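# Stack the orange-labelled carton flat on the other carton

## Task

Set the carton that carries the orange label onto the top of the second carton, lying flat and with the same face upward as it had originally. It may overhang the lower carton's edge by no more than 1 cm. It must stay there on its own, not because the robot is still holding or propping it. At the end the robot must have released it and backed away.

## Robot and tools

ROBOT. Two arms, left_arm and right_arm. Each carries a vacuum cup rather than fingers. The cup point is the centre of the cup's rim (36 mm across), and the cup opens along the cup point's own +z axis. About 4 cm behind the rim the tool grows wider, up to roughly 9 cm sideways, so leave room for it.

FRAME. Reported positions are in metres in one shared scene frame: origin on the table surface midway between the arms, +z up, +x pointing out over the table, and left_arm on the +y side. The arm names say nothing about left or right in a picture. Orientation is given as a quaternion in w,x,y,z order. A printed position can be a little wrong, more so when the arm reaches far.

ROW LAYOUT. Every motion command is one row of 14 numbers, each between -1 and 1, covering both arms even if only one moves: left_arm dx, dy, dz, rx, ry, rz, then left suction, then the same seven for right_arm. The six pose numbers are an offset, not a place. They are measured from where that cup point was at the start of the action, and along the cup point's own axes, not the scene axes. A value of 1.0 stands for 0.6 m of travel or 180 degrees of turn. rx, ry, rz form a single rotation vector. Suction is on for any value above 0.01 and off at 0.01 or below; it keeps its last setting, so a 0 turns it off. To leave a cup as it is, repeat its current value.

execute_actions(actions). actions is a list of actions; each action is a list of up to 15 rows, one row per 1/30 s step, so an action lasts 0.5 s, and a short list repeats its final row for the remaining steps. Every row in an action is an offset from that action's starting pose, not from the row before it; the first action of a call starts from the pose in the latest result. Per step the commanded pose is clipped to within 100 mm and 16 degrees of the measured one, so large offsets need several actions. An empty list just returns state and images.

move(target, speed, stop_force, blocking). target is one 14-number row as above, offsets from the pose in the most recent result that showed one. Each cup point travels in a straight line and all arms finish together, in 0.5 to 10 s. speed is in m/s, 0.002 to 0.5 (default 0.25); turning is capped at twice that in rad/s. Paths ignore obstacles and the other arm. stop_force (13 to 80 N, shared by both arms, allowed only after the scene has run 0.2 s) ends an arm's path when its wrist sensor feels that much extra push against the motion; the arm then backs to its pose two steps earlier and holds. Use it with very slow speed for approaching surfaces; it is unreliable if the cup also rotates, and should be omitted when pulling away from something the cup presses on. blocking=false returns after 0.5 s while the arm keeps going (not with stop_force); then use wait or stop before sending rows or moves again. The result adds a move: line: done, off_target, moving, held, fault, or contact (path ended by stop_force), plus limits=paced (pose clipped) or limits=held (steps blocked, after which the arm may surge fast), and each cup point's distance from its target.

wait(seconds): 0 to 10 s, arms keep their last command. stop(): brakes a running move. zoom_image(camera, region): camera is cam_high or cam_low (both 896x504); region is [x0, y0, x1, y1] in pixels from the top-left, at most 504x504. finished_scene(scene): ends the current scene, given its number; irreversible, so only call it once the carton rests correctly and the cups are off it.

RESULTS. Per arm: cup point pose and velocities, Hand target lines (where the controller is driving), optional pose unreachable lines (clearance check altered a command), step readings with HELD marks, wrist force and torque in the cup point's axes (offset up to about 5.5 N, noise up to 3.4 N, saturating near 100 N; pressing on a surface shows force pointing back into the arm), joint torques (noisy, nonzero in free air), suction_measured and part_present. suction_measured near 0 means no seal; 0.83 or more means a tight seal; part_present turns 1 at 0.50 and back to 0 below 0.45. Camera calibration (K, distortion, T_world_to_cam) is given per camera and may be slightly off.

PICKING AND PLACING. Turn suction on and press the rim squarely onto a flat, smooth part of the carton's top, fully inside its edges and away from seams or the label's gaps. Under vacuum the cup shrinks, so the carton hangs up to 12 mm nearer the tool. To release, set the carton down until it rests, then switch suction off and lift at least 15 mm. A cup sealed onto the table pins the tool; switch suction off to free it. Commands lag about 0.17 s behind.

AVOID. Arms are stiff: aiming even slightly past a firm contact can trigger a fault. A joint reaching its load limit (shoulders 300, elbow 136, wrists 49.1 N m) or 150 N of outside force stops that arm for 10 s and drops the rest of the call. Motors heat while holding loads: a warning at 70 °C, brakes at 85 °C. Do not let the arms collide or press each other, do not drop, slam or shove the cartons, and never let anything leave the table. Loose objects may occasionally be nudged by outside pushes.

Each tool is called after "Call:" as name([rows], argument=value, ...), one row to a line, values as JSON.

## Session

Call:
execute_actions(actions=[])

Scene clock: 0.00 s.
left_arm: end_effector_position=(+0.5499, +0.5055, +0.2005) suction_measured=0.00 part_present=0 end_effector_quat_wxyz=(+0.001, -0.163, +0.987, -0.001) end_effector_velocity=(+0.000, +0.000, +0.000) end_effector_angular_velocity=(-0.000, -0.001, +0.000) | right_arm: end_effector_position=(+0.5592, -0.5470, +0.1995) suction_measured=0.00 part_present=0 end_effector_quat_wxyz=(+0.000, +0.301, +0.954, -0.001) end_effector_velocity=(-0.001, -0.002, -0.000) end_effector_angular_velocity=(-0.001, +0.002, -0.003)
Joint positions: left_arm=[-0.28  -1.557  2.143 -2.16  -1.571  2.336] | right_arm=[-0.279 -1.556  2.142 -2.158 -1.572 -2.897]
Joint velocities: left_arm=[ 0.     0.     0.    -0.001  0.     0.   ] | right_arm=[-0.003 -0.     0.     0.001 -0.002 -0.   ]
Joint torques (N m, as the arm reports them, + toward a larger angle): no reading
Motor temperatures (°C, as the motors report them): left_arm=[25 27 25 32 31 33] | right_arm=[27 27 27 33 35 33]
Wrist force (N, on the end effector, along its own x y z axes, offset not removed): no reading
Wrist torque (N m, same axes, about the end effector's origin, offset not removed): no reading
Hand target (left_arm): +0.550, +0.506, +0.201; +0.001, -0.163, +0.987, -0.001
Hand target (right_arm): +0.559, -0.547, +0.200; +0.000, +0.301, +0.954, -0.001

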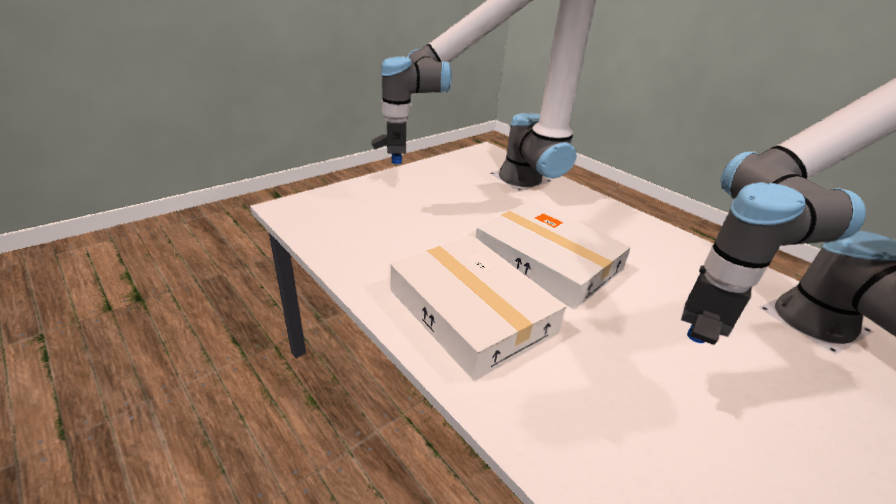

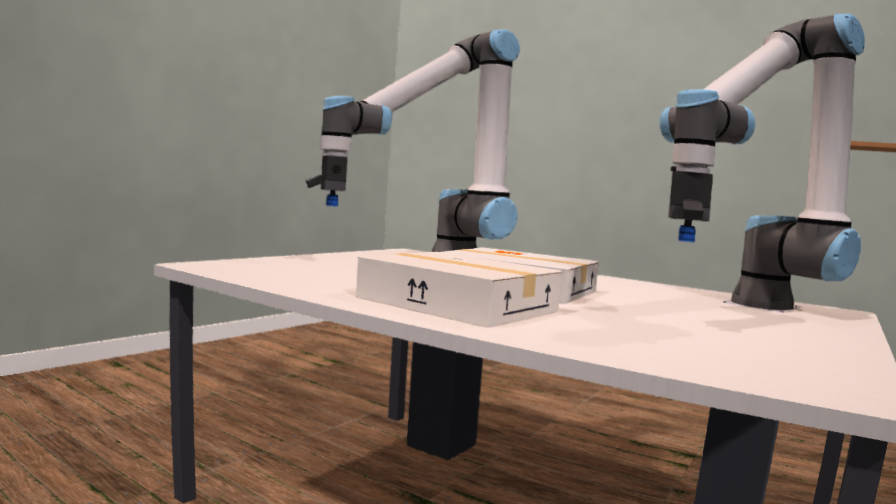

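Call:
zoom_image(camera="cam_high", region=[370, 190, 650, 390])

Call:
zoom_image(camera="cam_low", region=[340, 230, 620, 340])

Region (370, 190, 650, 390) of cam_high's 896x504 image, scaled by 1.800, with more detail than that image has; it fills the top 360 rows of this view, and the rest is white.

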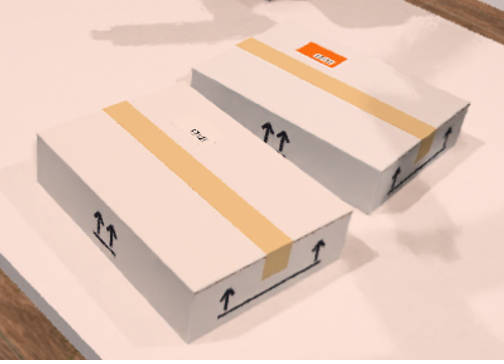

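Region (340, 230, 620, 340) of cam_low's 896x504 image, scaled by 1.800, with more detail than that image has; it fills the top 198 rows of this view, and the rest is white.

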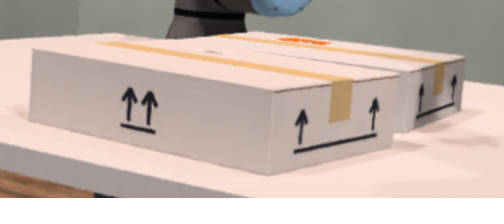

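Call:
move(target=[0,0,0,0,0,0,0,0.817,0.492,0.15,0,0,0,0], speed=0.35)

Call:
zoom_image(camera="cam_high", region=[440, 150, 680, 320])

Call:
zoom_image(camera="cam_low", region=[400, 190, 640, 310])

Scene clock: 41.73 s.
left_arm: end_effector_position=(+0.5499, +0.5055, +0.2005) suction_measured=0.00 part_present=0 end_effector_quat_wxyz=(+0.001, -0.163, +0.987, -0.001) end_effector_velocity=(+0.000, +0.001, +0.000) end_effector_angular_velocity=(-0.000, -0.000, +0.002) | right_arm: end_effector_position=(+0.3269, -0.0233, +0.1094) suction_measured=0.00 part_present=0 end_effector_quat_wxyz=(+0.001, +0.301, +0.954, -0.000) end_effector_velocity=(-0.000, +0.002, -0.000) end_effector_angular_velocity=(+0.001, +0.001, -0.001)
Joint positions: left_arm=[-0.28  -1.557  2.143 -2.16  -1.571  2.336] | right_arm=[ 0.671 -1.468  2.251 -2.355 -1.572 -1.947]
Joint velocities: left_arm=[ 0.002 -0.001  0.     0.     0.    -0.   ] | right_arm=[ 0.003  0.002 -0.002  0.     0.002  0.004]
Joint torques (N m, as the arm reports them, + toward a larger angle): left_arm=[  3.89 -39.48 -36.35  -3.78   0.21  -0.36] | right_arm=[ 16.6  -33.13 -40.95  -6.15  -2.92   1.86]
Motor temperatures (°C, as the motors report them): left_arm=[25 27 25 32 31 33] | right_arm=[27 27 27 33 35 33]
Wrist force (N, on the end effector, along its own x y z axes, offset not removed): left_arm=[0.0 -5.8 0.5] | right_arm=[1.2 -1.5 0.4]
Wrist torque (N m, same axes, about the end effector's origin, offset not removed): left_arm=[-1.07 0.00 0.08] | right_arm=[-0.29 -0.34 0.00]
Hand target (left_arm): +0.550, +0.506, +0.201; +0.001, -0.163, +0.987, -0.001
Hand target (right_arm): +0.327, -0.023, +0.109; +0.001, +0.301, +0.954, -0.000
Off the commanded pose (left_arm): 0.000 m, 0 deg.
Off the commanded pose (right_arm): 0.001 m, 0 deg.
move: done

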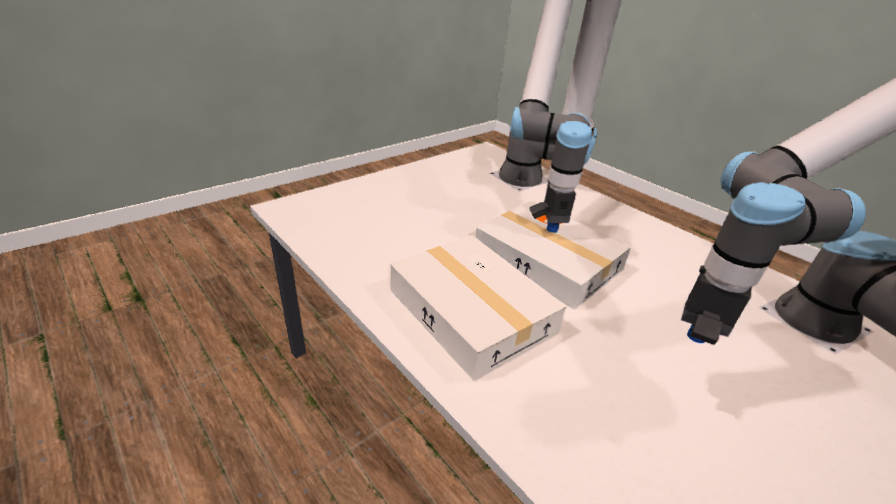

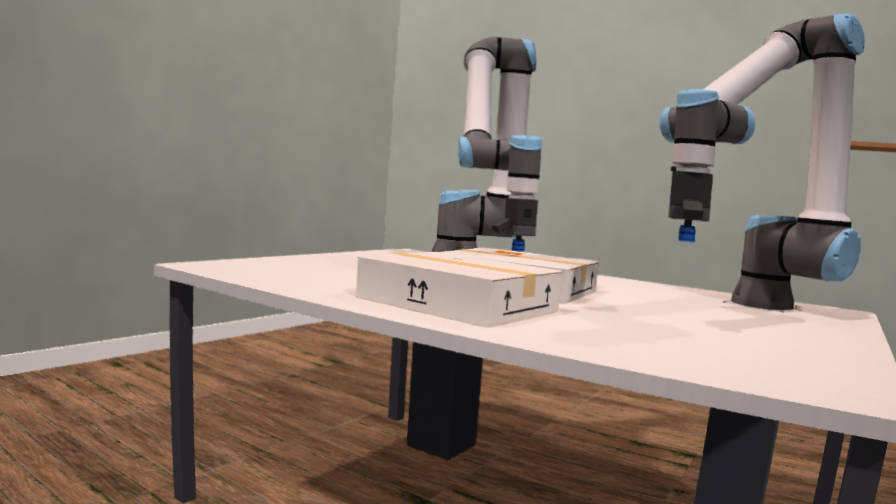

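Region (440, 150, 680, 320) of cam_high's 896x504 image, scaled by 2.100, with more detail than that image has; it fills the top 357 rows of this view, and the rest is white.

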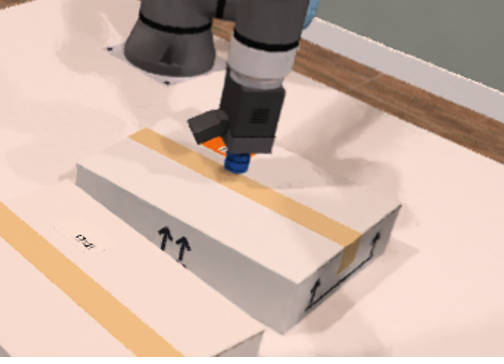

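Region (400, 190, 640, 310) of cam_low's 896x504 image, scaled by 2.100, with more detail than that image has.

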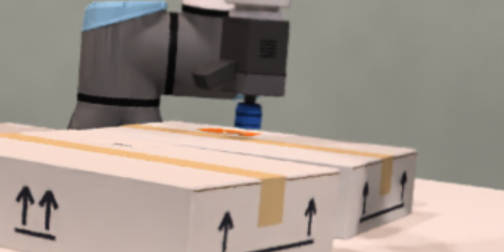

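Call:
move(target=[0,0,0,0,0,0,0,0,0,0.06,0,0,0,1], speed=0.015, stop_force=15)

Call:
zoom_image(camera="cam_high", region=[440, 150, 680, 320])

Scene clock: 50.47 s.
left_arm: end_effector_position=(+0.5499, +0.5055, +0.2005) suction_measured=0.00 part_present=0 end_effector_quat_wxyz=(+0.001, -0.163, +0.987, -0.001) end_effector_velocity=(+0.000, -0.000, -0.000) end_effector_angular_velocity=(-0.000, -0.000, -0.001) | right_arm: end_effector_position=(+0.3269, -0.0233, +0.0808) suction_measured=1.00 part_present=1 end_effector_quat_wxyz=(+0.001, +0.301, +0.954, +0.000) end_effector_velocity=(+0.001, -0.002, +0.002) end_effector_angular_velocity=(-0.003, +0.004, -0.003)
Joint positions: left_arm=[-0.28  -1.557  2.143 -2.16  -1.571  2.336] | right_arm=[ 0.671 -1.424  2.272 -2.42  -1.572 -1.947]
Joint velocities: left_arm=[-0.001  0.    -0.    -0.    -0.    -0.   ] | right_arm=[-0.003 -0.004 -0.003  0.012 -0.001 -0.   ]
Joint torques (N m, as the arm reports them, + toward a larger angle): left_arm=[ -0.54 -38.73 -37.03  -3.79  -0.11  -0.21] | right_arm=[-21.72 -38.83 -36.18  -1.07   3.    -2.07]
Motor temperatures (°C, as the motors report them): left_arm=[25 27 25 32 31 33] | right_arm=[27 27 27 33 35 33]
Wrist force (N, on the end effector, along its own x y z axes, offset not removed): left_arm=[-0.2 -3.3 0.4] | right_arm=[7.8 -21.8 -40.0]
Wrist torque (N m, same axes, about the end effector's origin, offset not removed): left_arm=[-0.63 -0.02 0.07] | right_arm=[-0.48 -0.39 -0.01]
Hand target (left_arm): +0.550, +0.506, +0.201; +0.001, -0.163, +0.987, -0.001
Hand target (right_arm): +0.327, -0.023, +0.081; +0.001, +0.301, +0.954, +0.000
Off the commanded pose (left_arm): 0.000 m, 0 deg.
Off the commanded pose (right_arm): 0.007 m, 0 deg.
move: contact (right_arm)

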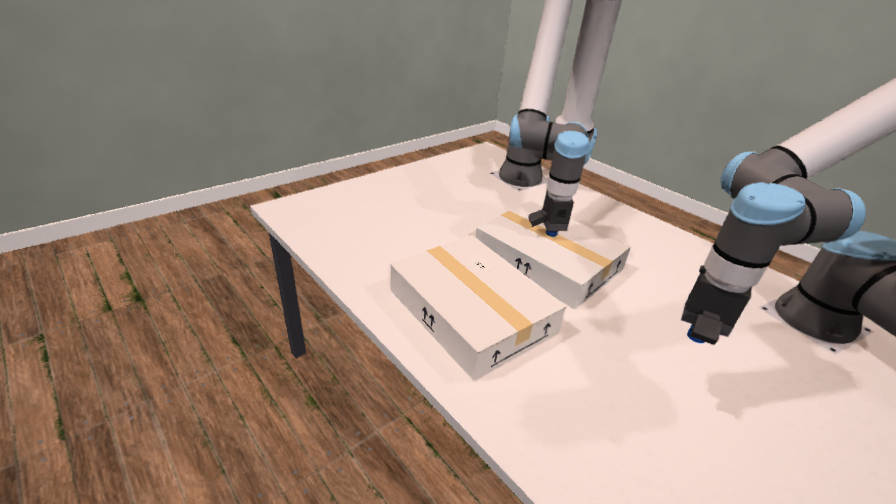

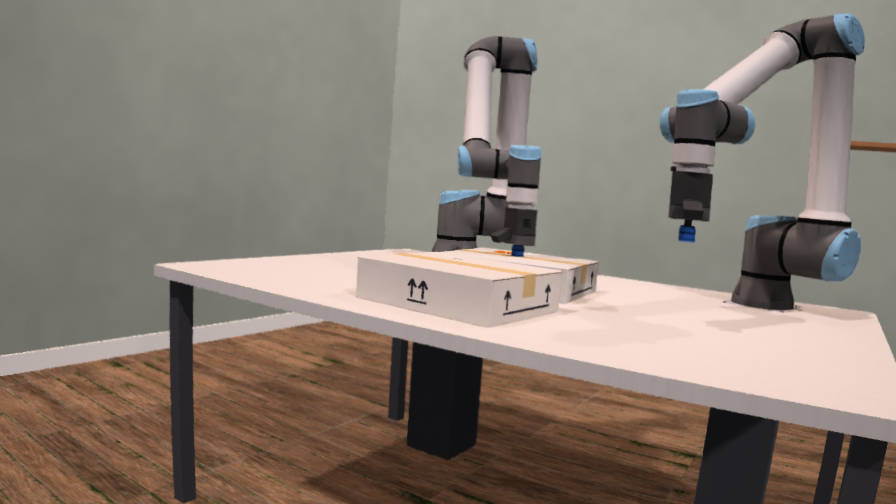

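Region (440, 150, 680, 320) of cam_high's 896x504 image, scaled by 2.100, with more detail than that image has; it fills the top 357 rows of this view, and the rest is white.

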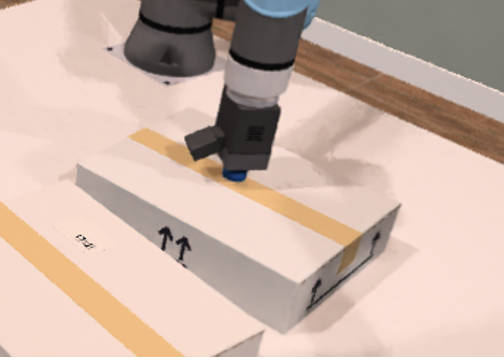

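Call:
move(target=[0,0,0,0,0,0,0,0,0,-0.02,0,0,0,1], speed=0.01)

Call:
zoom_image(camera="cam_low", region=[400, 190, 640, 310])

Scene clock: 56.37 s.
left_arm: end_effector_position=(+0.5499, +0.5055, +0.2005) suction_measured=0.00 part_present=0 end_effector_quat_wxyz=(+0.001, -0.163, +0.987, -0.001) end_effector_velocity=(-0.000, -0.000, -0.000) end_effector_angular_velocity=(+0.000, +0.000, -0.001) | right_arm: end_effector_position=(+0.3269, -0.0233, +0.0927) suction_measured=1.00 part_present=1 end_effector_quat_wxyz=(+0.001, +0.301, +0.954, +0.000) end_effector_velocity=(-0.001, +0.001, +0.002) end_effector_angular_velocity=(-0.000, +0.000, +0.002)
Joint positions: left_arm=[-0.28  -1.557  2.143 -2.16  -1.571  2.336] | right_arm=[ 0.671 -1.443  2.264 -2.393 -1.572 -1.947]
Joint velocities: left_arm=[-0.001  0.     0.    -0.    -0.     0.   ] | right_arm=[ 0.002 -0.002 -0.002  0.004 -0.    -0.001]
Joint torques (N m, as the arm reports them, + toward a larger angle): left_arm=[ -0.09 -42.49 -36.    -3.92  -0.05   0.15] | right_arm=[-10.68 -73.09 -54.79  -4.1    1.83   0.38]
Motor temperatures (°C, as the motors report them): left_arm=[25 27 25 32 31 33] | right_arm=[27 27 27 33 35 33]
Wrist force (N, on the end effector, along its own x y z axes, offset not removed): left_arm=[0.3 -2.6 -0.1] | right_arm=[-1.4 0.9 26.6]
Wrist torque (N m, same axes, about the end effector's origin, offset not removed): left_arm=[-0.49 -0.13 0.14] | right_arm=[0.11 0.11 0.05]
Hand target (left_arm): +0.550, +0.506, +0.201; +0.001, -0.163, +0.987, -0.001
Hand target (right_arm): +0.327, -0.023, +0.093; +0.001, +0.301, +0.954, +0.000
Off the commanded pose (left_arm): 0.000 m, 0 deg.
Off the commanded pose (right_arm): 0.000 m, 0 deg.
move: done

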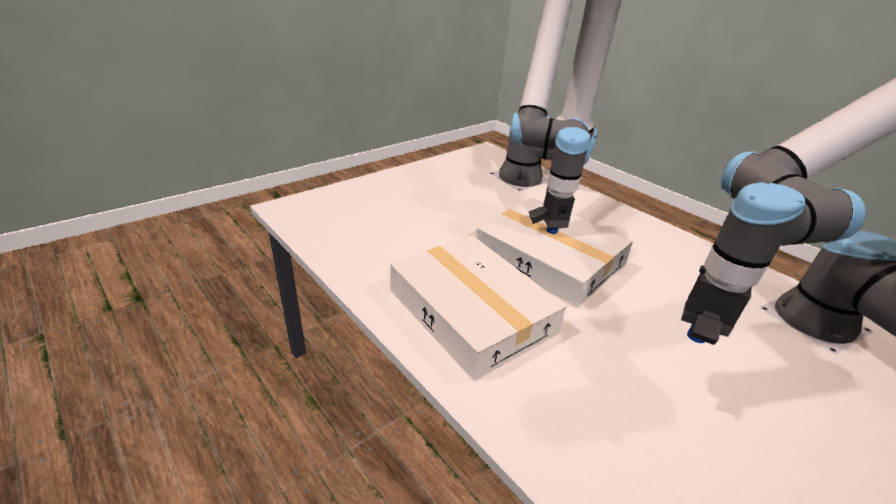

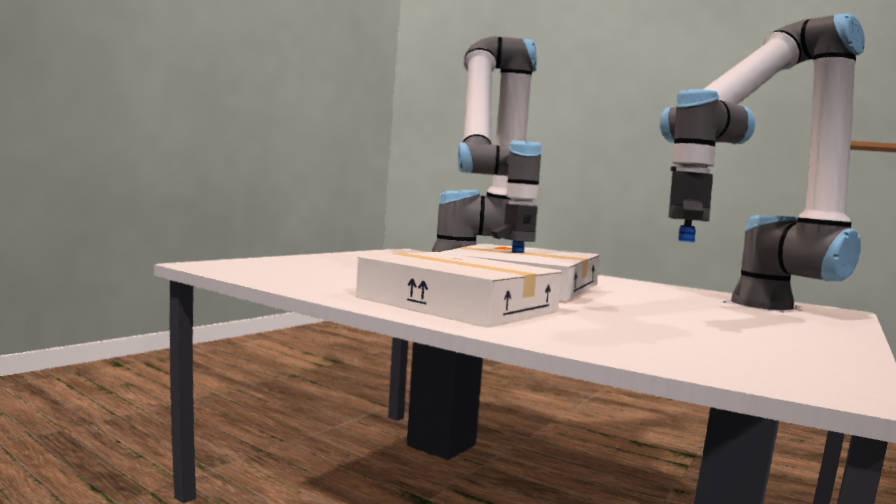

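Region (400, 190, 640, 310) of cam_low's 896x504 image, scaled by 2.100, with more detail than that image has.

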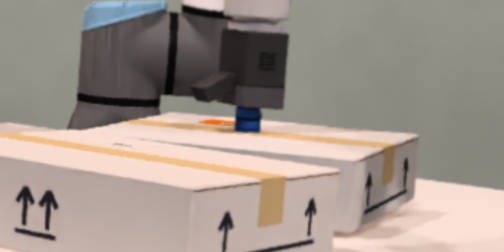

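Call:
move(target=[0,0,0,0,0,0,0,0,0,0.017,0,0,0,1], speed=0.012)

Call:
execute_actions([
  [[0,0,0,0,0,0,0,0,0,0,0,0,0,0]],
])

Call:
move(target=[0,0,0,0,0,0,0,0,0,-0.04,0,0,0,0], speed=0.05)

Call:
move(target=[0.622,-0.485,0.155,0,0,0,0,-0.184,-0.109,0,0,0,0,0], speed=0.25)

Call:
zoom_image(camera="cam_high", region=[440, 100, 720, 320])

Scene clock: 73.80 s.
left_arm: end_effector_position=(+0.5499, +0.5055, +0.2005) suction_measured=0.00 part_present=0 end_effector_quat_wxyz=(+0.001, -0.163, +0.987, -0.001) end_effector_velocity=(+0.000, +0.000, +0.000) end_effector_angular_velocity=(-0.000, -0.000, +0.001) | right_arm: end_effector_position=(+0.3269, -0.0233, +0.0827) suction_measured=1.00 part_present=1 end_effector_quat_wxyz=(+0.001, +0.301, +0.954, +0.000) end_effector_velocity=(+0.001, -0.001, -0.002) end_effector_angular_velocity=(-0.001, -0.000, -0.003)
Joint positions: left_arm=[-0.28  -1.557  2.143 -2.16  -1.571  2.336] | right_arm=[ 0.671 -1.427  2.271 -2.416 -1.572 -1.947]
Joint velocities: left_arm=[ 0.  0. -0. -0.  0. -0.] | right_arm=[-0.001  0.003  0.001 -0.004 -0.001  0.002]
Joint torques (N m, as the arm reports them, + toward a larger angle): left_arm=[  0.95 -42.71 -35.41  -4.02   0.12  -0.32] | right_arm=[  9.73 -52.24 -33.18  -8.98   0.28  -1.42]
Motor temperatures (°C, as the motors report them): left_arm=[25 27 25 32 31 33] | right_arm=[27 27 27 33 35 33]
Wrist force (N, on the end effector, along its own x y z axes, offset not removed): left_arm=[0.6 -2.0 0.0] | right_arm=[-1.4 -0.3 26.0]
Wrist torque (N m, same axes, about the end effector's origin, offset not removed): left_arm=[-0.46 -0.11 0.07] | right_arm=[-0.08 0.25 -0.04]
Hand target (left_arm): +0.550, +0.506, +0.201; +0.001, -0.163, +0.987, -0.001
Hand target (right_arm): +0.327, -0.023, +0.082; +0.001, +0.301, +0.954, +0.000
Off the commanded pose (left_arm): 0.000 m, 0 deg.
Off the commanded pose (right_arm): 0.000 m, 0 deg.
move: done

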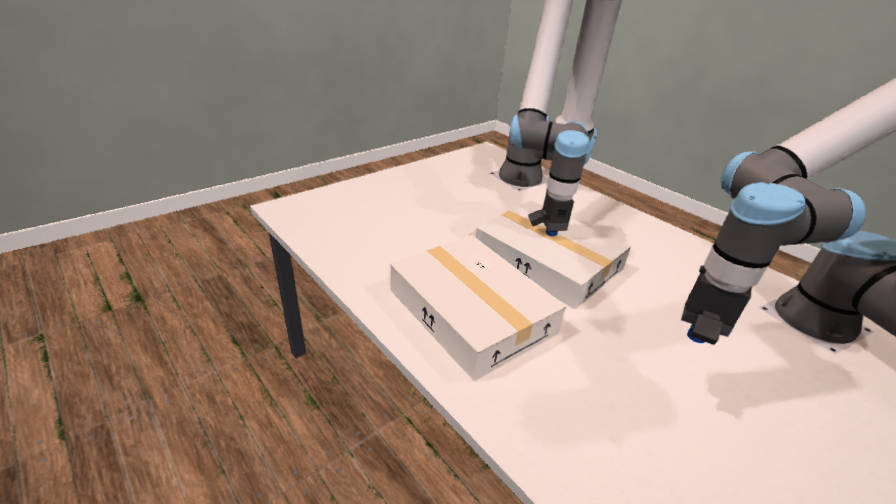

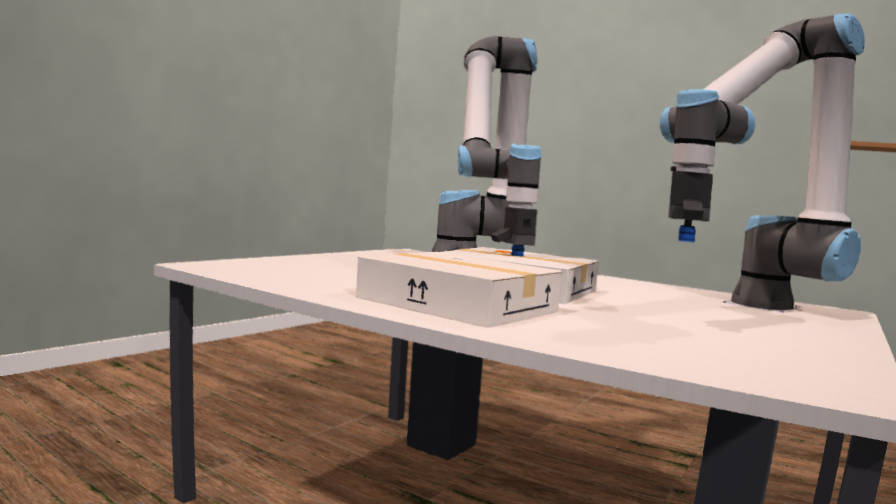

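Scene clock: 74.30 s.
left_arm: end_effector_position=(+0.5499, +0.5055, +0.2005) suction_measured=0.00 part_present=0 end_effector_quat_wxyz=(+0.001, -0.163, +0.987, -0.001) end_effector_velocity=(+0.000, +0.000, +0.000) end_effector_angular_velocity=(-0.000, -0.000, +0.000) | right_arm: end_effector_position=(+0.3269, -0.0233, +0.0827) suction_measured=0.00 part_present=0 end_effector_quat_wxyz=(+0.001, +0.301, +0.954, +0.000) end_effector_velocity=(+0.001, -0.000, +0.000) end_effector_angular_velocity=(-0.000, -0.000, +0.001)
Joint positions: left_arm=[-0.28  -1.557  2.143 -2.16  -1.571  2.336] | right_arm=[ 0.671 -1.427  2.271 -2.416 -1.572 -1.947]
Joint velocities: left_arm=[ 0.001 -0.    -0.     0.     0.     0.   ] | right_arm=[-0.001 -0.    -0.    -0.    -0.    -0.002]
Joint torques (N m, as the arm reports them, + toward a larger angle): left_arm=[  2.28 -41.27 -36.86  -3.76   0.04  -0.26] | right_arm=[  8.61 -52.43 -36.69  -0.72   0.31  -1.4 ]
Motor temperatures (°C, as the motors report them): left_arm=[25 27 25 32 31 33] | right_arm=[27 27 27 33 35 33]
Wrist force (N, on the end effector, along its own x y z axes, offset not removed): left_arm=[1.1 -3.3 -0.5] | right_arm=[1.6 -3.1 -15.8]
Wrist torque (N m, same axes, about the end effector's origin, offset not removed): left_arm=[-0.62 -0.23 -0.03] | right_arm=[0.00 -0.11 -0.01]
Hand target (left_arm): +0.550, +0.506, +0.201; +0.001, -0.163, +0.987, -0.001
Hand target (right_arm): +0.327, -0.023, +0.083; +0.001, +0.301, +0.954, +0.000
Off the commanded pose (left_arm): 0.000 m, 0 deg.
Off the commanded pose (right_arm): 0.000 m, 0 deg.
Step readings (end_effector_position):
0: left_arm (+0.5499, +0.5055, +0.2005) | right_arm (+0.3269, -0.0233, +0.0827)
1: left_arm (+0.5499, +0.5055, +0.2005) | right_arm (+0.3269, -0.0233, +0.0826)
2: left_arm (+0.5499, +0.5055, +0.2005) | right_arm (+0.3269, -0.0233, +0.0826)
4: left_arm (+0.5499, +0.5055, +0.2005) | right_arm (+0.3269, -0.0233, +0.0826)
8: left_arm (+0.5499, +0.5055, +0.2005) | right_arm (+0.3270, -0.0233, +0.0827)
15: end_effector_position above

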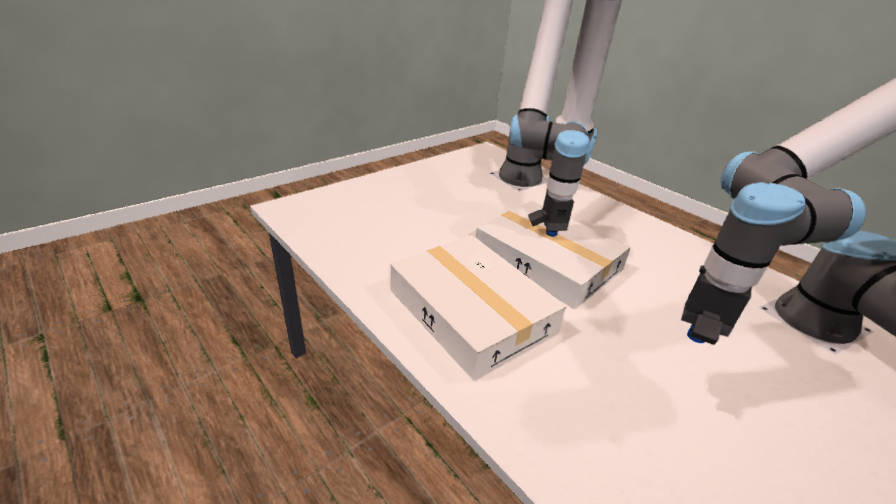

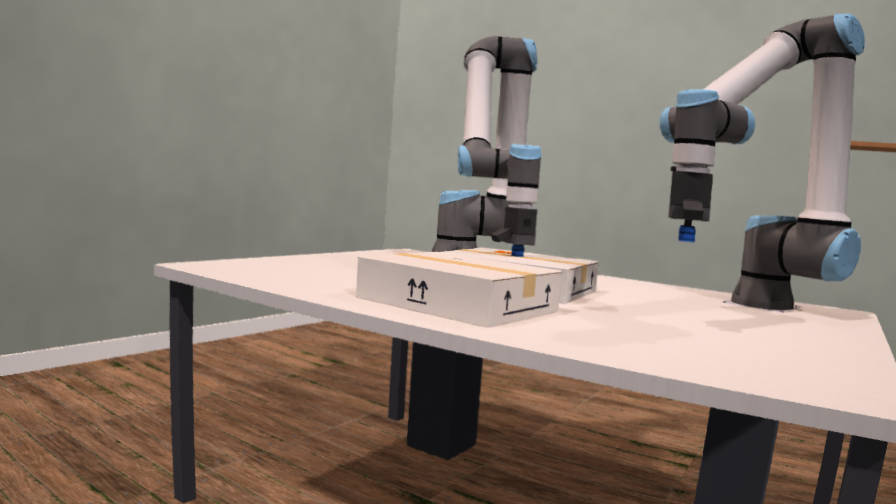

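Scene clock: 75.13 s.
left_arm: end_effector_position=(+0.5499, +0.5055, +0.2005) suction_measured=0.00 part_present=0 end_effector_quat_wxyz=(+0.001, -0.163, +0.987, -0.001) end_effector_velocity=(-0.000, -0.001, -0.000) end_effector_angular_velocity=(+0.000, +0.000, -0.002) | right_arm: end_effector_position=(+0.3269, -0.0233, +0.1065) suction_measured=0.00 part_present=0 end_effector_quat_wxyz=(+0.001, +0.301, +0.954, +0.000) end_effector_velocity=(-0.000, +0.001, +0.002) end_effector_angular_velocity=(+0.001, -0.001, +0.001)
Joint positions: left_arm=[-0.28  -1.557  2.143 -2.16  -1.571  2.336] | right_arm=[ 0.671 -1.464  2.254 -2.362 -1.572 -1.947]
Joint velocities: left_arm=[-0.002  0.001 -0.     0.    -0.    -0.   ] | right_arm=[ 0.001 -0.003 -0.002  0.003  0.     0.   ]
Joint torques (N m, as the arm reports them, + toward a larger angle): left_arm=[ -0.56 -40.43 -35.65  -4.11   0.58  -0.14] | right_arm=[ 17.56 -57.63 -40.94  -1.78   0.05   0.39]
Motor temperatures (°C, as the motors report them): left_arm=[25 27 25 32 31 33] | right_arm=[27 27 27 33 35 33]
Wrist force (N, on the end effector, along its own x y z axes, offset not removed): left_arm=[0.2 -3.2 -0.1] | right_arm=[0.3 -1.8 -2.1]
Wrist torque (N m, same axes, about the end effector's origin, offset not removed): left_arm=[-0.60 -0.02 0.10] | right_arm=[-0.23 -0.24 0.02]
Hand target (left_arm): +0.550, +0.506, +0.201; +0.001, -0.163, +0.987, -0.001
Hand target (right_arm): +0.327, -0.023, +0.107; +0.001, +0.301, +0.954, +0.000
Off the commanded pose (left_arm): 0.000 m, 0 deg.
Off the commanded pose (right_arm): 0.000 m, 0 deg.
move: done

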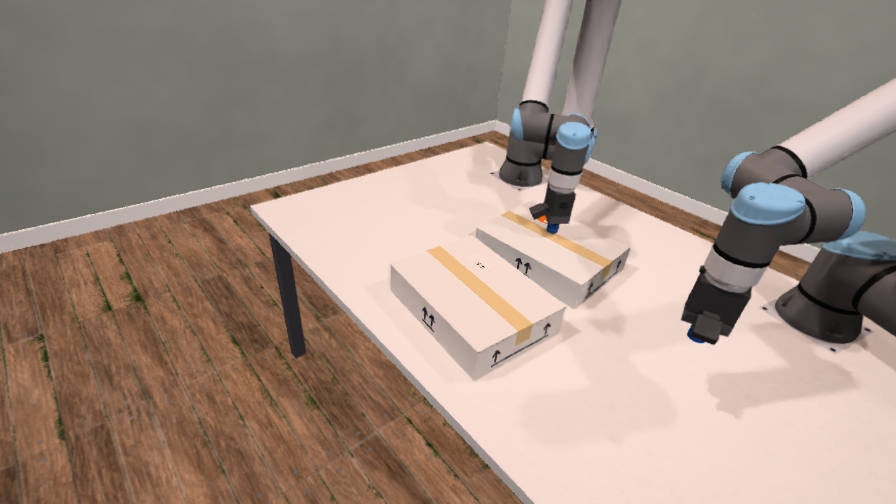

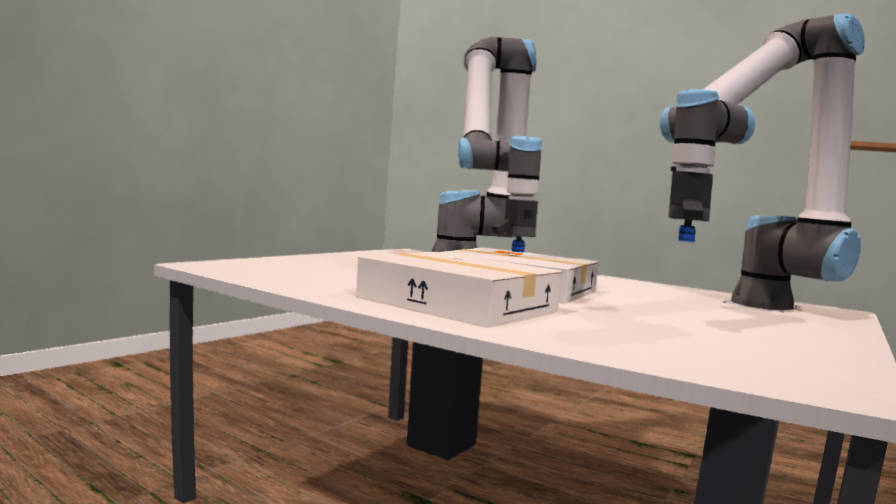

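Scene clock: 77.63 s.
left_arm: end_effector_position=(+0.2888, +0.1099, +0.1075) suction_measured=0.00 part_present=0 end_effector_quat_wxyz=(+0.000, -0.163, +0.987, -0.002) end_effector_velocity=(-0.001, -0.001, +0.000) end_effector_angular_velocity=(-0.000, -0.000, +0.000) | right_arm: end_effector_position=(+0.3799, -0.1404, +0.1066) suction_measured=0.00 part_present=0 end_effector_quat_wxyz=(+0.001, +0.301, +0.954, -0.000) end_effector_velocity=(+0.001, -0.001, +0.000) end_effector_angular_velocity=(-0.000, -0.001, -0.002)
Joint positions: left_arm=[-1.051 -1.439  2.223 -2.358 -1.571  1.565] | right_arm=[ 0.443 -1.533  2.331 -2.37  -1.572 -2.175]
Joint velocities: left_arm=[-0.002  0.001 -0.001 -0.     0.    -0.002] | right_arm=[-0.002 -0.     0.    -0.    -0.    -0.   ]
Joint torques (N m, as the arm reports them, + toward a larger angle): left_arm=[-11.19 -29.79 -42.98  -7.06   2.59  -4.65] | right_arm=[-17.13 -51.96 -21.82  -6.07   2.76  -2.35]
Motor temperatures (°C, as the motors report them): left_arm=[25 27 25 32 31 33] | right_arm=[27 27 27 33 35 33]
Wrist force (N, on the end effector, along its own x y z axes, offset not removed): left_arm=[1.2 -4.1 -1.0] | right_arm=[1.0 1.3 -2.5]
Wrist torque (N m, same axes, about the end effector's origin, offset not removed): left_arm=[-0.81 -0.26 0.04] | right_arm=[0.24 -0.37 -0.06]
Hand target (left_arm): +0.289, +0.110, +0.107; +0.000, -0.163, +0.987, -0.002
Hand target (right_arm): +0.380, -0.140, +0.107; +0.001, +0.301, +0.954, -0.000
Off the commanded pose (left_arm): 0.001 m, 0 deg.
Off the commanded pose (right_arm): 0.000 m, 0 deg.
move: done

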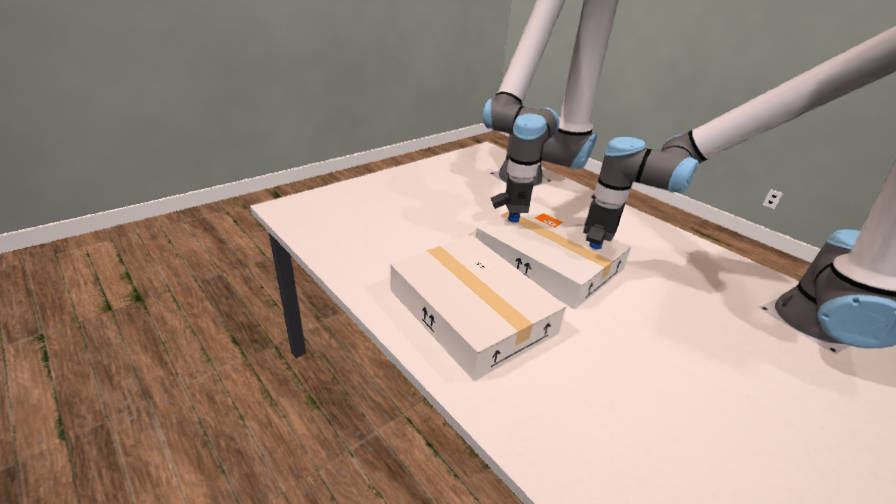

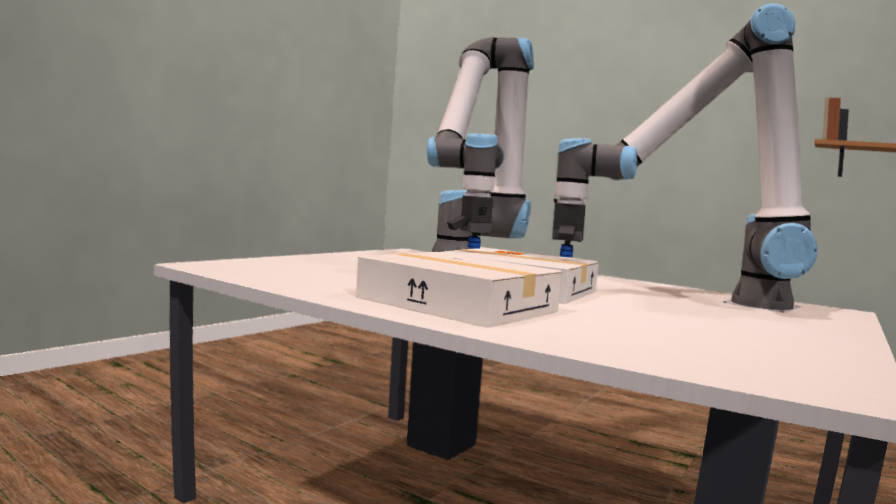

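Region (440, 100, 720, 320) of cam_high's 896x504 image, scaled by 1.800, with more detail than that image has; it fills the top 396 rows of this view, and the rest is white.

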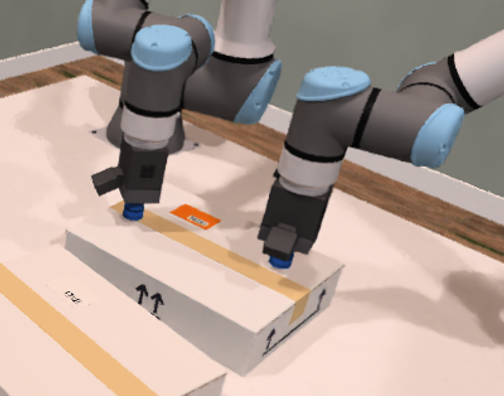

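Call:
move(target=[0,0,0.041,0,0,0,1,0,0,0.0395,0,0,0,1], speed=0.02, stop_force=20)

Call:
move(target=[0,0,-0.04,0,0,0,1,0,0,-0.04,0,0,0,1], speed=0.02)

Call:
zoom_image(camera="cam_low", region=[400, 190, 640, 310])

Scene clock: 85.50 s.
left_arm: end_effector_position=(+0.2888, +0.1098, +0.0830) suction_measured=1.00 part_present=1 end_effector_quat_wxyz=(+0.000, -0.163, +0.987, -0.002) end_effector_velocity=(+0.001, +0.000, -0.001) end_effector_angular_velocity=(-0.001, -0.000, +0.001) | right_arm: end_effector_position=(+0.3800, -0.1404, +0.0829) suction_measured=1.00 part_present=1 end_effector_quat_wxyz=(+0.001, +0.301, +0.954, -0.000) end_effector_velocity=(-0.000, -0.001, -0.002) end_effector_angular_velocity=(-0.001, +0.002, -0.001)
Joint positions: left_arm=[-1.051 -1.402  2.24  -2.412 -1.571  1.565] | right_arm=[ 0.443 -1.494  2.349 -2.427 -1.572 -2.175]
Joint velocities: left_arm=[ 0.001  0.002  0.001 -0.004 -0.     0.   ] | right_arm=[-0.001  0.003  0.001 -0.002 -0.001  0.   ]
Joint torques (N m, as the arm reports them, + toward a larger angle): left_arm=[ 17.72 -41.52 -30.01 -10.74   0.83   4.18] | right_arm=[ 11.28 -38.51 -28.24  -7.96  -1.92   1.68]
Motor temperatures (°C, as the motors report them): left_arm=[25 27 25 32 31 33] | right_arm=[27 27 27 33 35 33]
Wrist force (N, on the end effector, along its own x y z axes, offset not removed): left_arm=[-0.7 2.1 13.1] | right_arm=[-3.0 -4.9 14.2]
Wrist torque (N m, same axes, about the end effector's origin, offset not removed): left_arm=[-0.43 -0.01 -0.04] | right_arm=[-0.35 -0.24 0.02]
Hand target (left_arm): +0.289, +0.110, +0.083; +0.000, -0.163, +0.987, -0.002
Hand target (right_arm): +0.380, -0.140, +0.083; +0.001, +0.301, +0.954, -0.000
Off the commanded pose (left_arm): 0.000 m, 0 deg.
Off the commanded pose (right_arm): 0.000 m, 0 deg.
move: done

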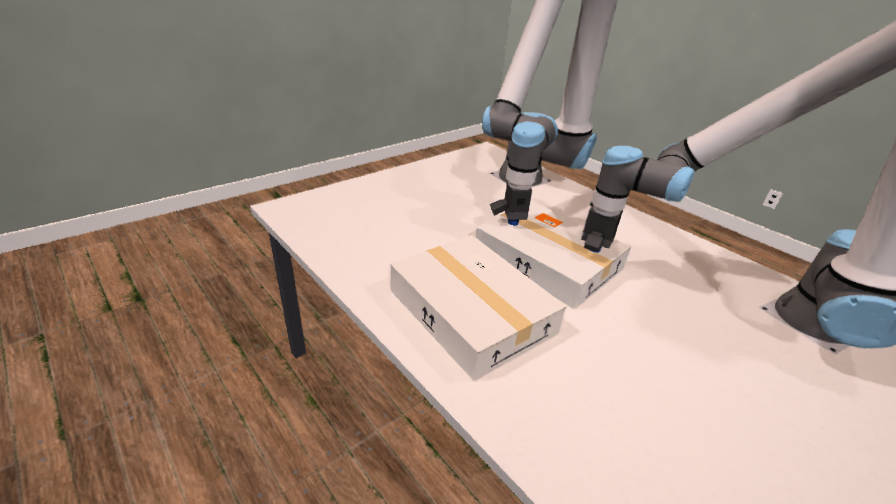

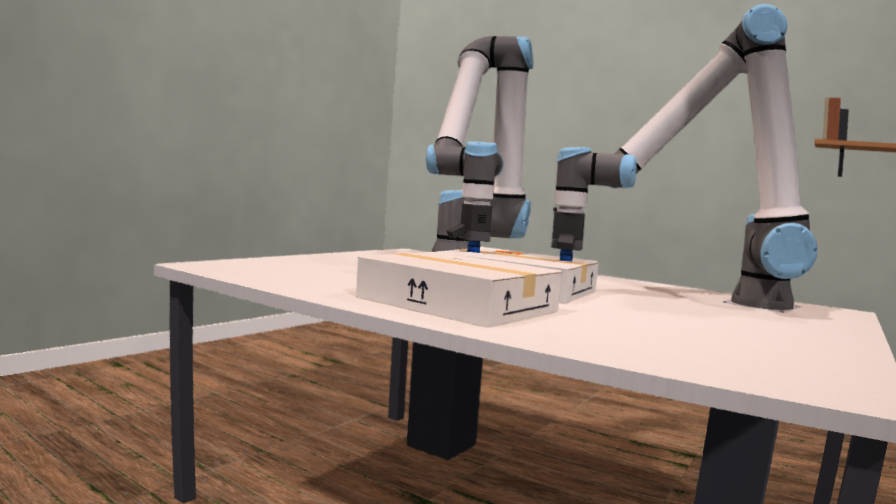

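Scene clock: 87.00 s.
left_arm: end_effector_position=(+0.2888, +0.1099, +0.1069) suction_measured=1.00 part_present=1 end_effector_quat_wxyz=(+0.000, -0.163, +0.987, -0.002) end_effector_velocity=(-0.000, -0.000, +0.001) end_effector_angular_velocity=(+0.001, +0.000, -0.000) | right_arm: end_effector_position=(+0.3799, -0.1404, +0.1068) suction_measured=1.00 part_present=1 end_effector_quat_wxyz=(+0.001, +0.301, +0.954, -0.000) end_effector_velocity=(-0.001, +0.001, +0.001) end_effector_angular_velocity=(+0.001, +0.001, +0.000)
Joint positions: left_arm=[-1.051 -1.438  2.224 -2.359 -1.571  1.565] | right_arm=[ 0.443 -1.534  2.33  -2.369 -1.572 -2.175]
Joint velocities: left_arm=[-0.001 -0.002 -0.001  0.004  0.    -0.   ] | right_arm=[ 0.001 -0.002 -0.001  0.004  0.001  0.001]
Joint torques (N m, as the arm reports them, + toward a larger angle): left_arm=[ 14.06 -68.25 -53.03  -3.01  -0.58   3.94] | right_arm=[ 10.77 -60.68 -49.81  -2.61  -0.31   1.24]
Motor temperatures (°C, as the motors report them): left_arm=[25 27 25 32 31 33] | right_arm=[27 27 27 33 35 33]
Wrist force (N, on the end effector, along its own x y z axes, offset not removed): left_arm=[1.4 3.1 14.0] | right_arm=[-5.4 -3.6 14.5]
Wrist torque (N m, same axes, about the end effector's origin, offset not removed): left_arm=[-0.32 -0.36 0.00] | right_arm=[-0.12 0.04 -0.07]
Hand target (left_arm): +0.289, +0.110, +0.107; +0.000, -0.163, +0.987, -0.002
Hand target (right_arm): +0.380, -0.140, +0.107; +0.001, +0.301, +0.954, -0.000
Off the commanded pose (left_arm): 0.000 m, 0 deg.
Off the commanded pose (right_arm): 0.000 m, 0 deg.
move: done

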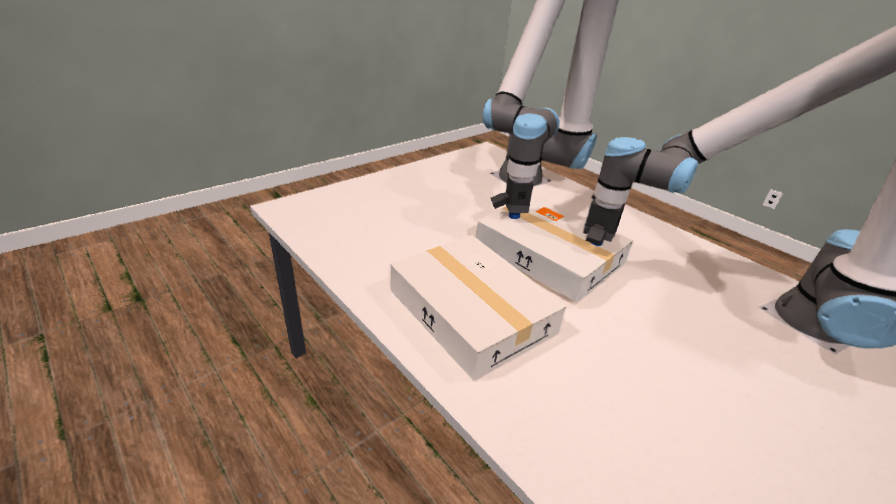

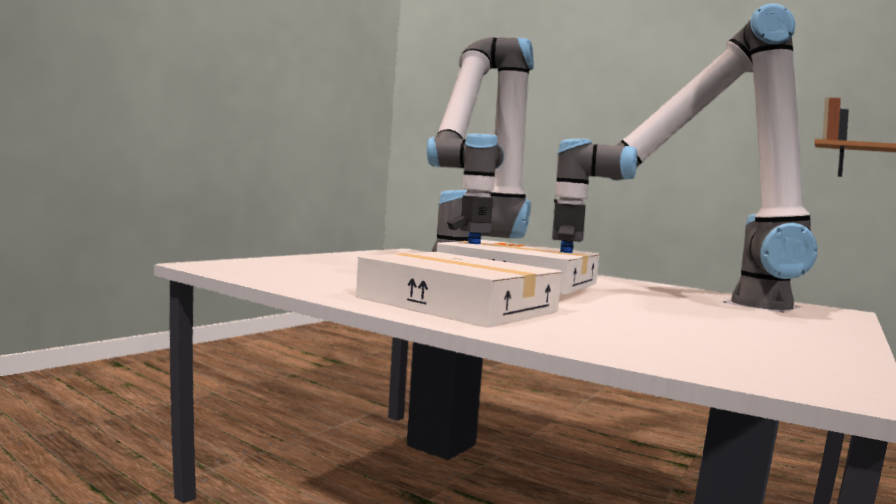

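Region (400, 190, 640, 310) of cam_low's 896x504 image, scaled by 2.100, with more detail than that image has.

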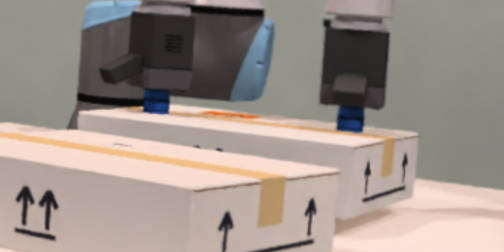

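Call:
move(target=[0,0,-0.172,0,0,0,1,0,0,-0.172,0,0,0,1], speed=0.08)

Call:
zoom_image(camera="cam_low", region=[340, 170, 640, 340])

Scene clock: 95.23 s.
left_arm: end_effector_position=(+0.2888, +0.1101, +0.2100) suction_measured=1.00 part_present=1 end_effector_quat_wxyz=(+0.000, -0.163, +0.987, -0.002) end_effector_velocity=(-0.000, +0.000, +0.002) end_effector_angular_velocity=(+0.001, +0.000, -0.000) | right_arm: end_effector_position=(+0.3798, -0.1404, +0.2100) suction_measured=1.00 part_present=1 end_effector_quat_wxyz=(+0.001, +0.301, +0.954, -0.000) end_effector_velocity=(-0.000, +0.001, +0.002) end_effector_angular_velocity=(-0.000, -0.002, +0.002)
Joint positions: left_arm=[-1.051 -1.567  2.133 -2.14  -1.571  1.565] | right_arm=[ 0.443 -1.673  2.231 -2.13  -1.572 -2.175]
Joint velocities: left_arm=[-0.    -0.002 -0.002  0.005 -0.    -0.   ] | right_arm=[ 0.002 -0.002 -0.002  0.003 -0.001 -0.   ]
Joint torques (N m, as the arm reports them, + toward a larger angle): left_arm=[  7.7  -55.71 -58.85  -4.    -0.19   1.14] | right_arm=[ -0.88 -57.09 -57.55  -2.93   0.22  -2.18]
Motor temperatures (°C, as the motors report them): left_arm=[25 27 25 32 31 33] | right_arm=[27 27 27 33 35 33]
Wrist force (N, on the end effector, along its own x y z axes, offset not removed): left_arm=[0.2 3.2 11.9] | right_arm=[-6.6 -4.7 15.7]
Wrist torque (N m, same axes, about the end effector's origin, offset not removed): left_arm=[-0.64 -0.10 -0.01] | right_arm=[-0.16 0.00 -0.06]
Hand target (left_arm): +0.289, +0.110, +0.210; +0.000, -0.163, +0.987, -0.002
Hand target (right_arm): +0.380, -0.140, +0.210; +0.001, +0.301, +0.954, -0.000
Off the commanded pose (left_arm): 0.000 m, 0 deg.
Off the commanded pose (right_arm): 0.000 m, 0 deg.
move: done

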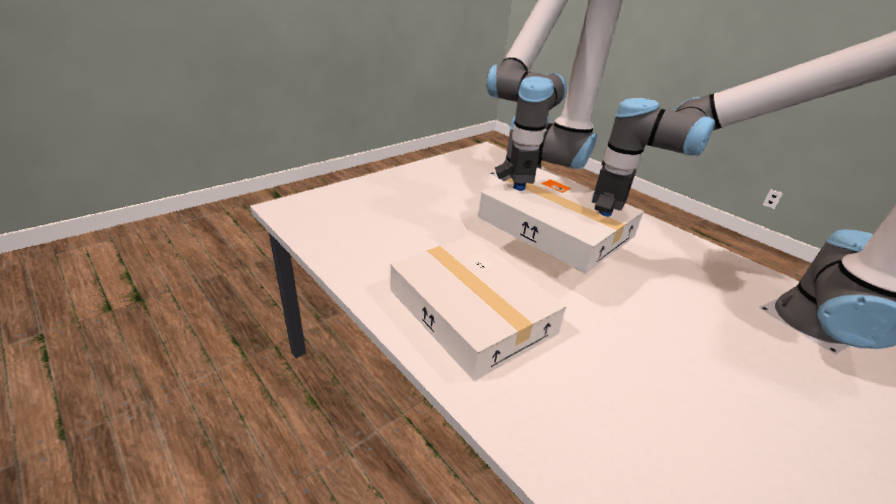

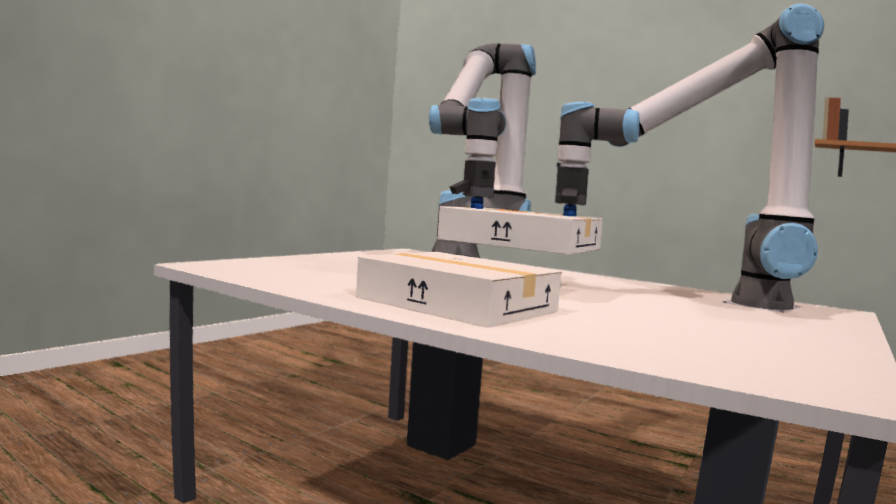

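Region (340, 170, 640, 340) of cam_low's 896x504 image, scaled by 1.680, with more detail than that image has; it fills the top 286 rows of this view, and the rest is white.

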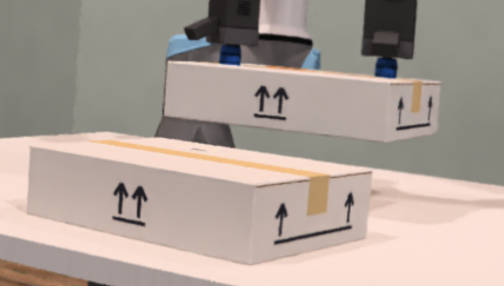

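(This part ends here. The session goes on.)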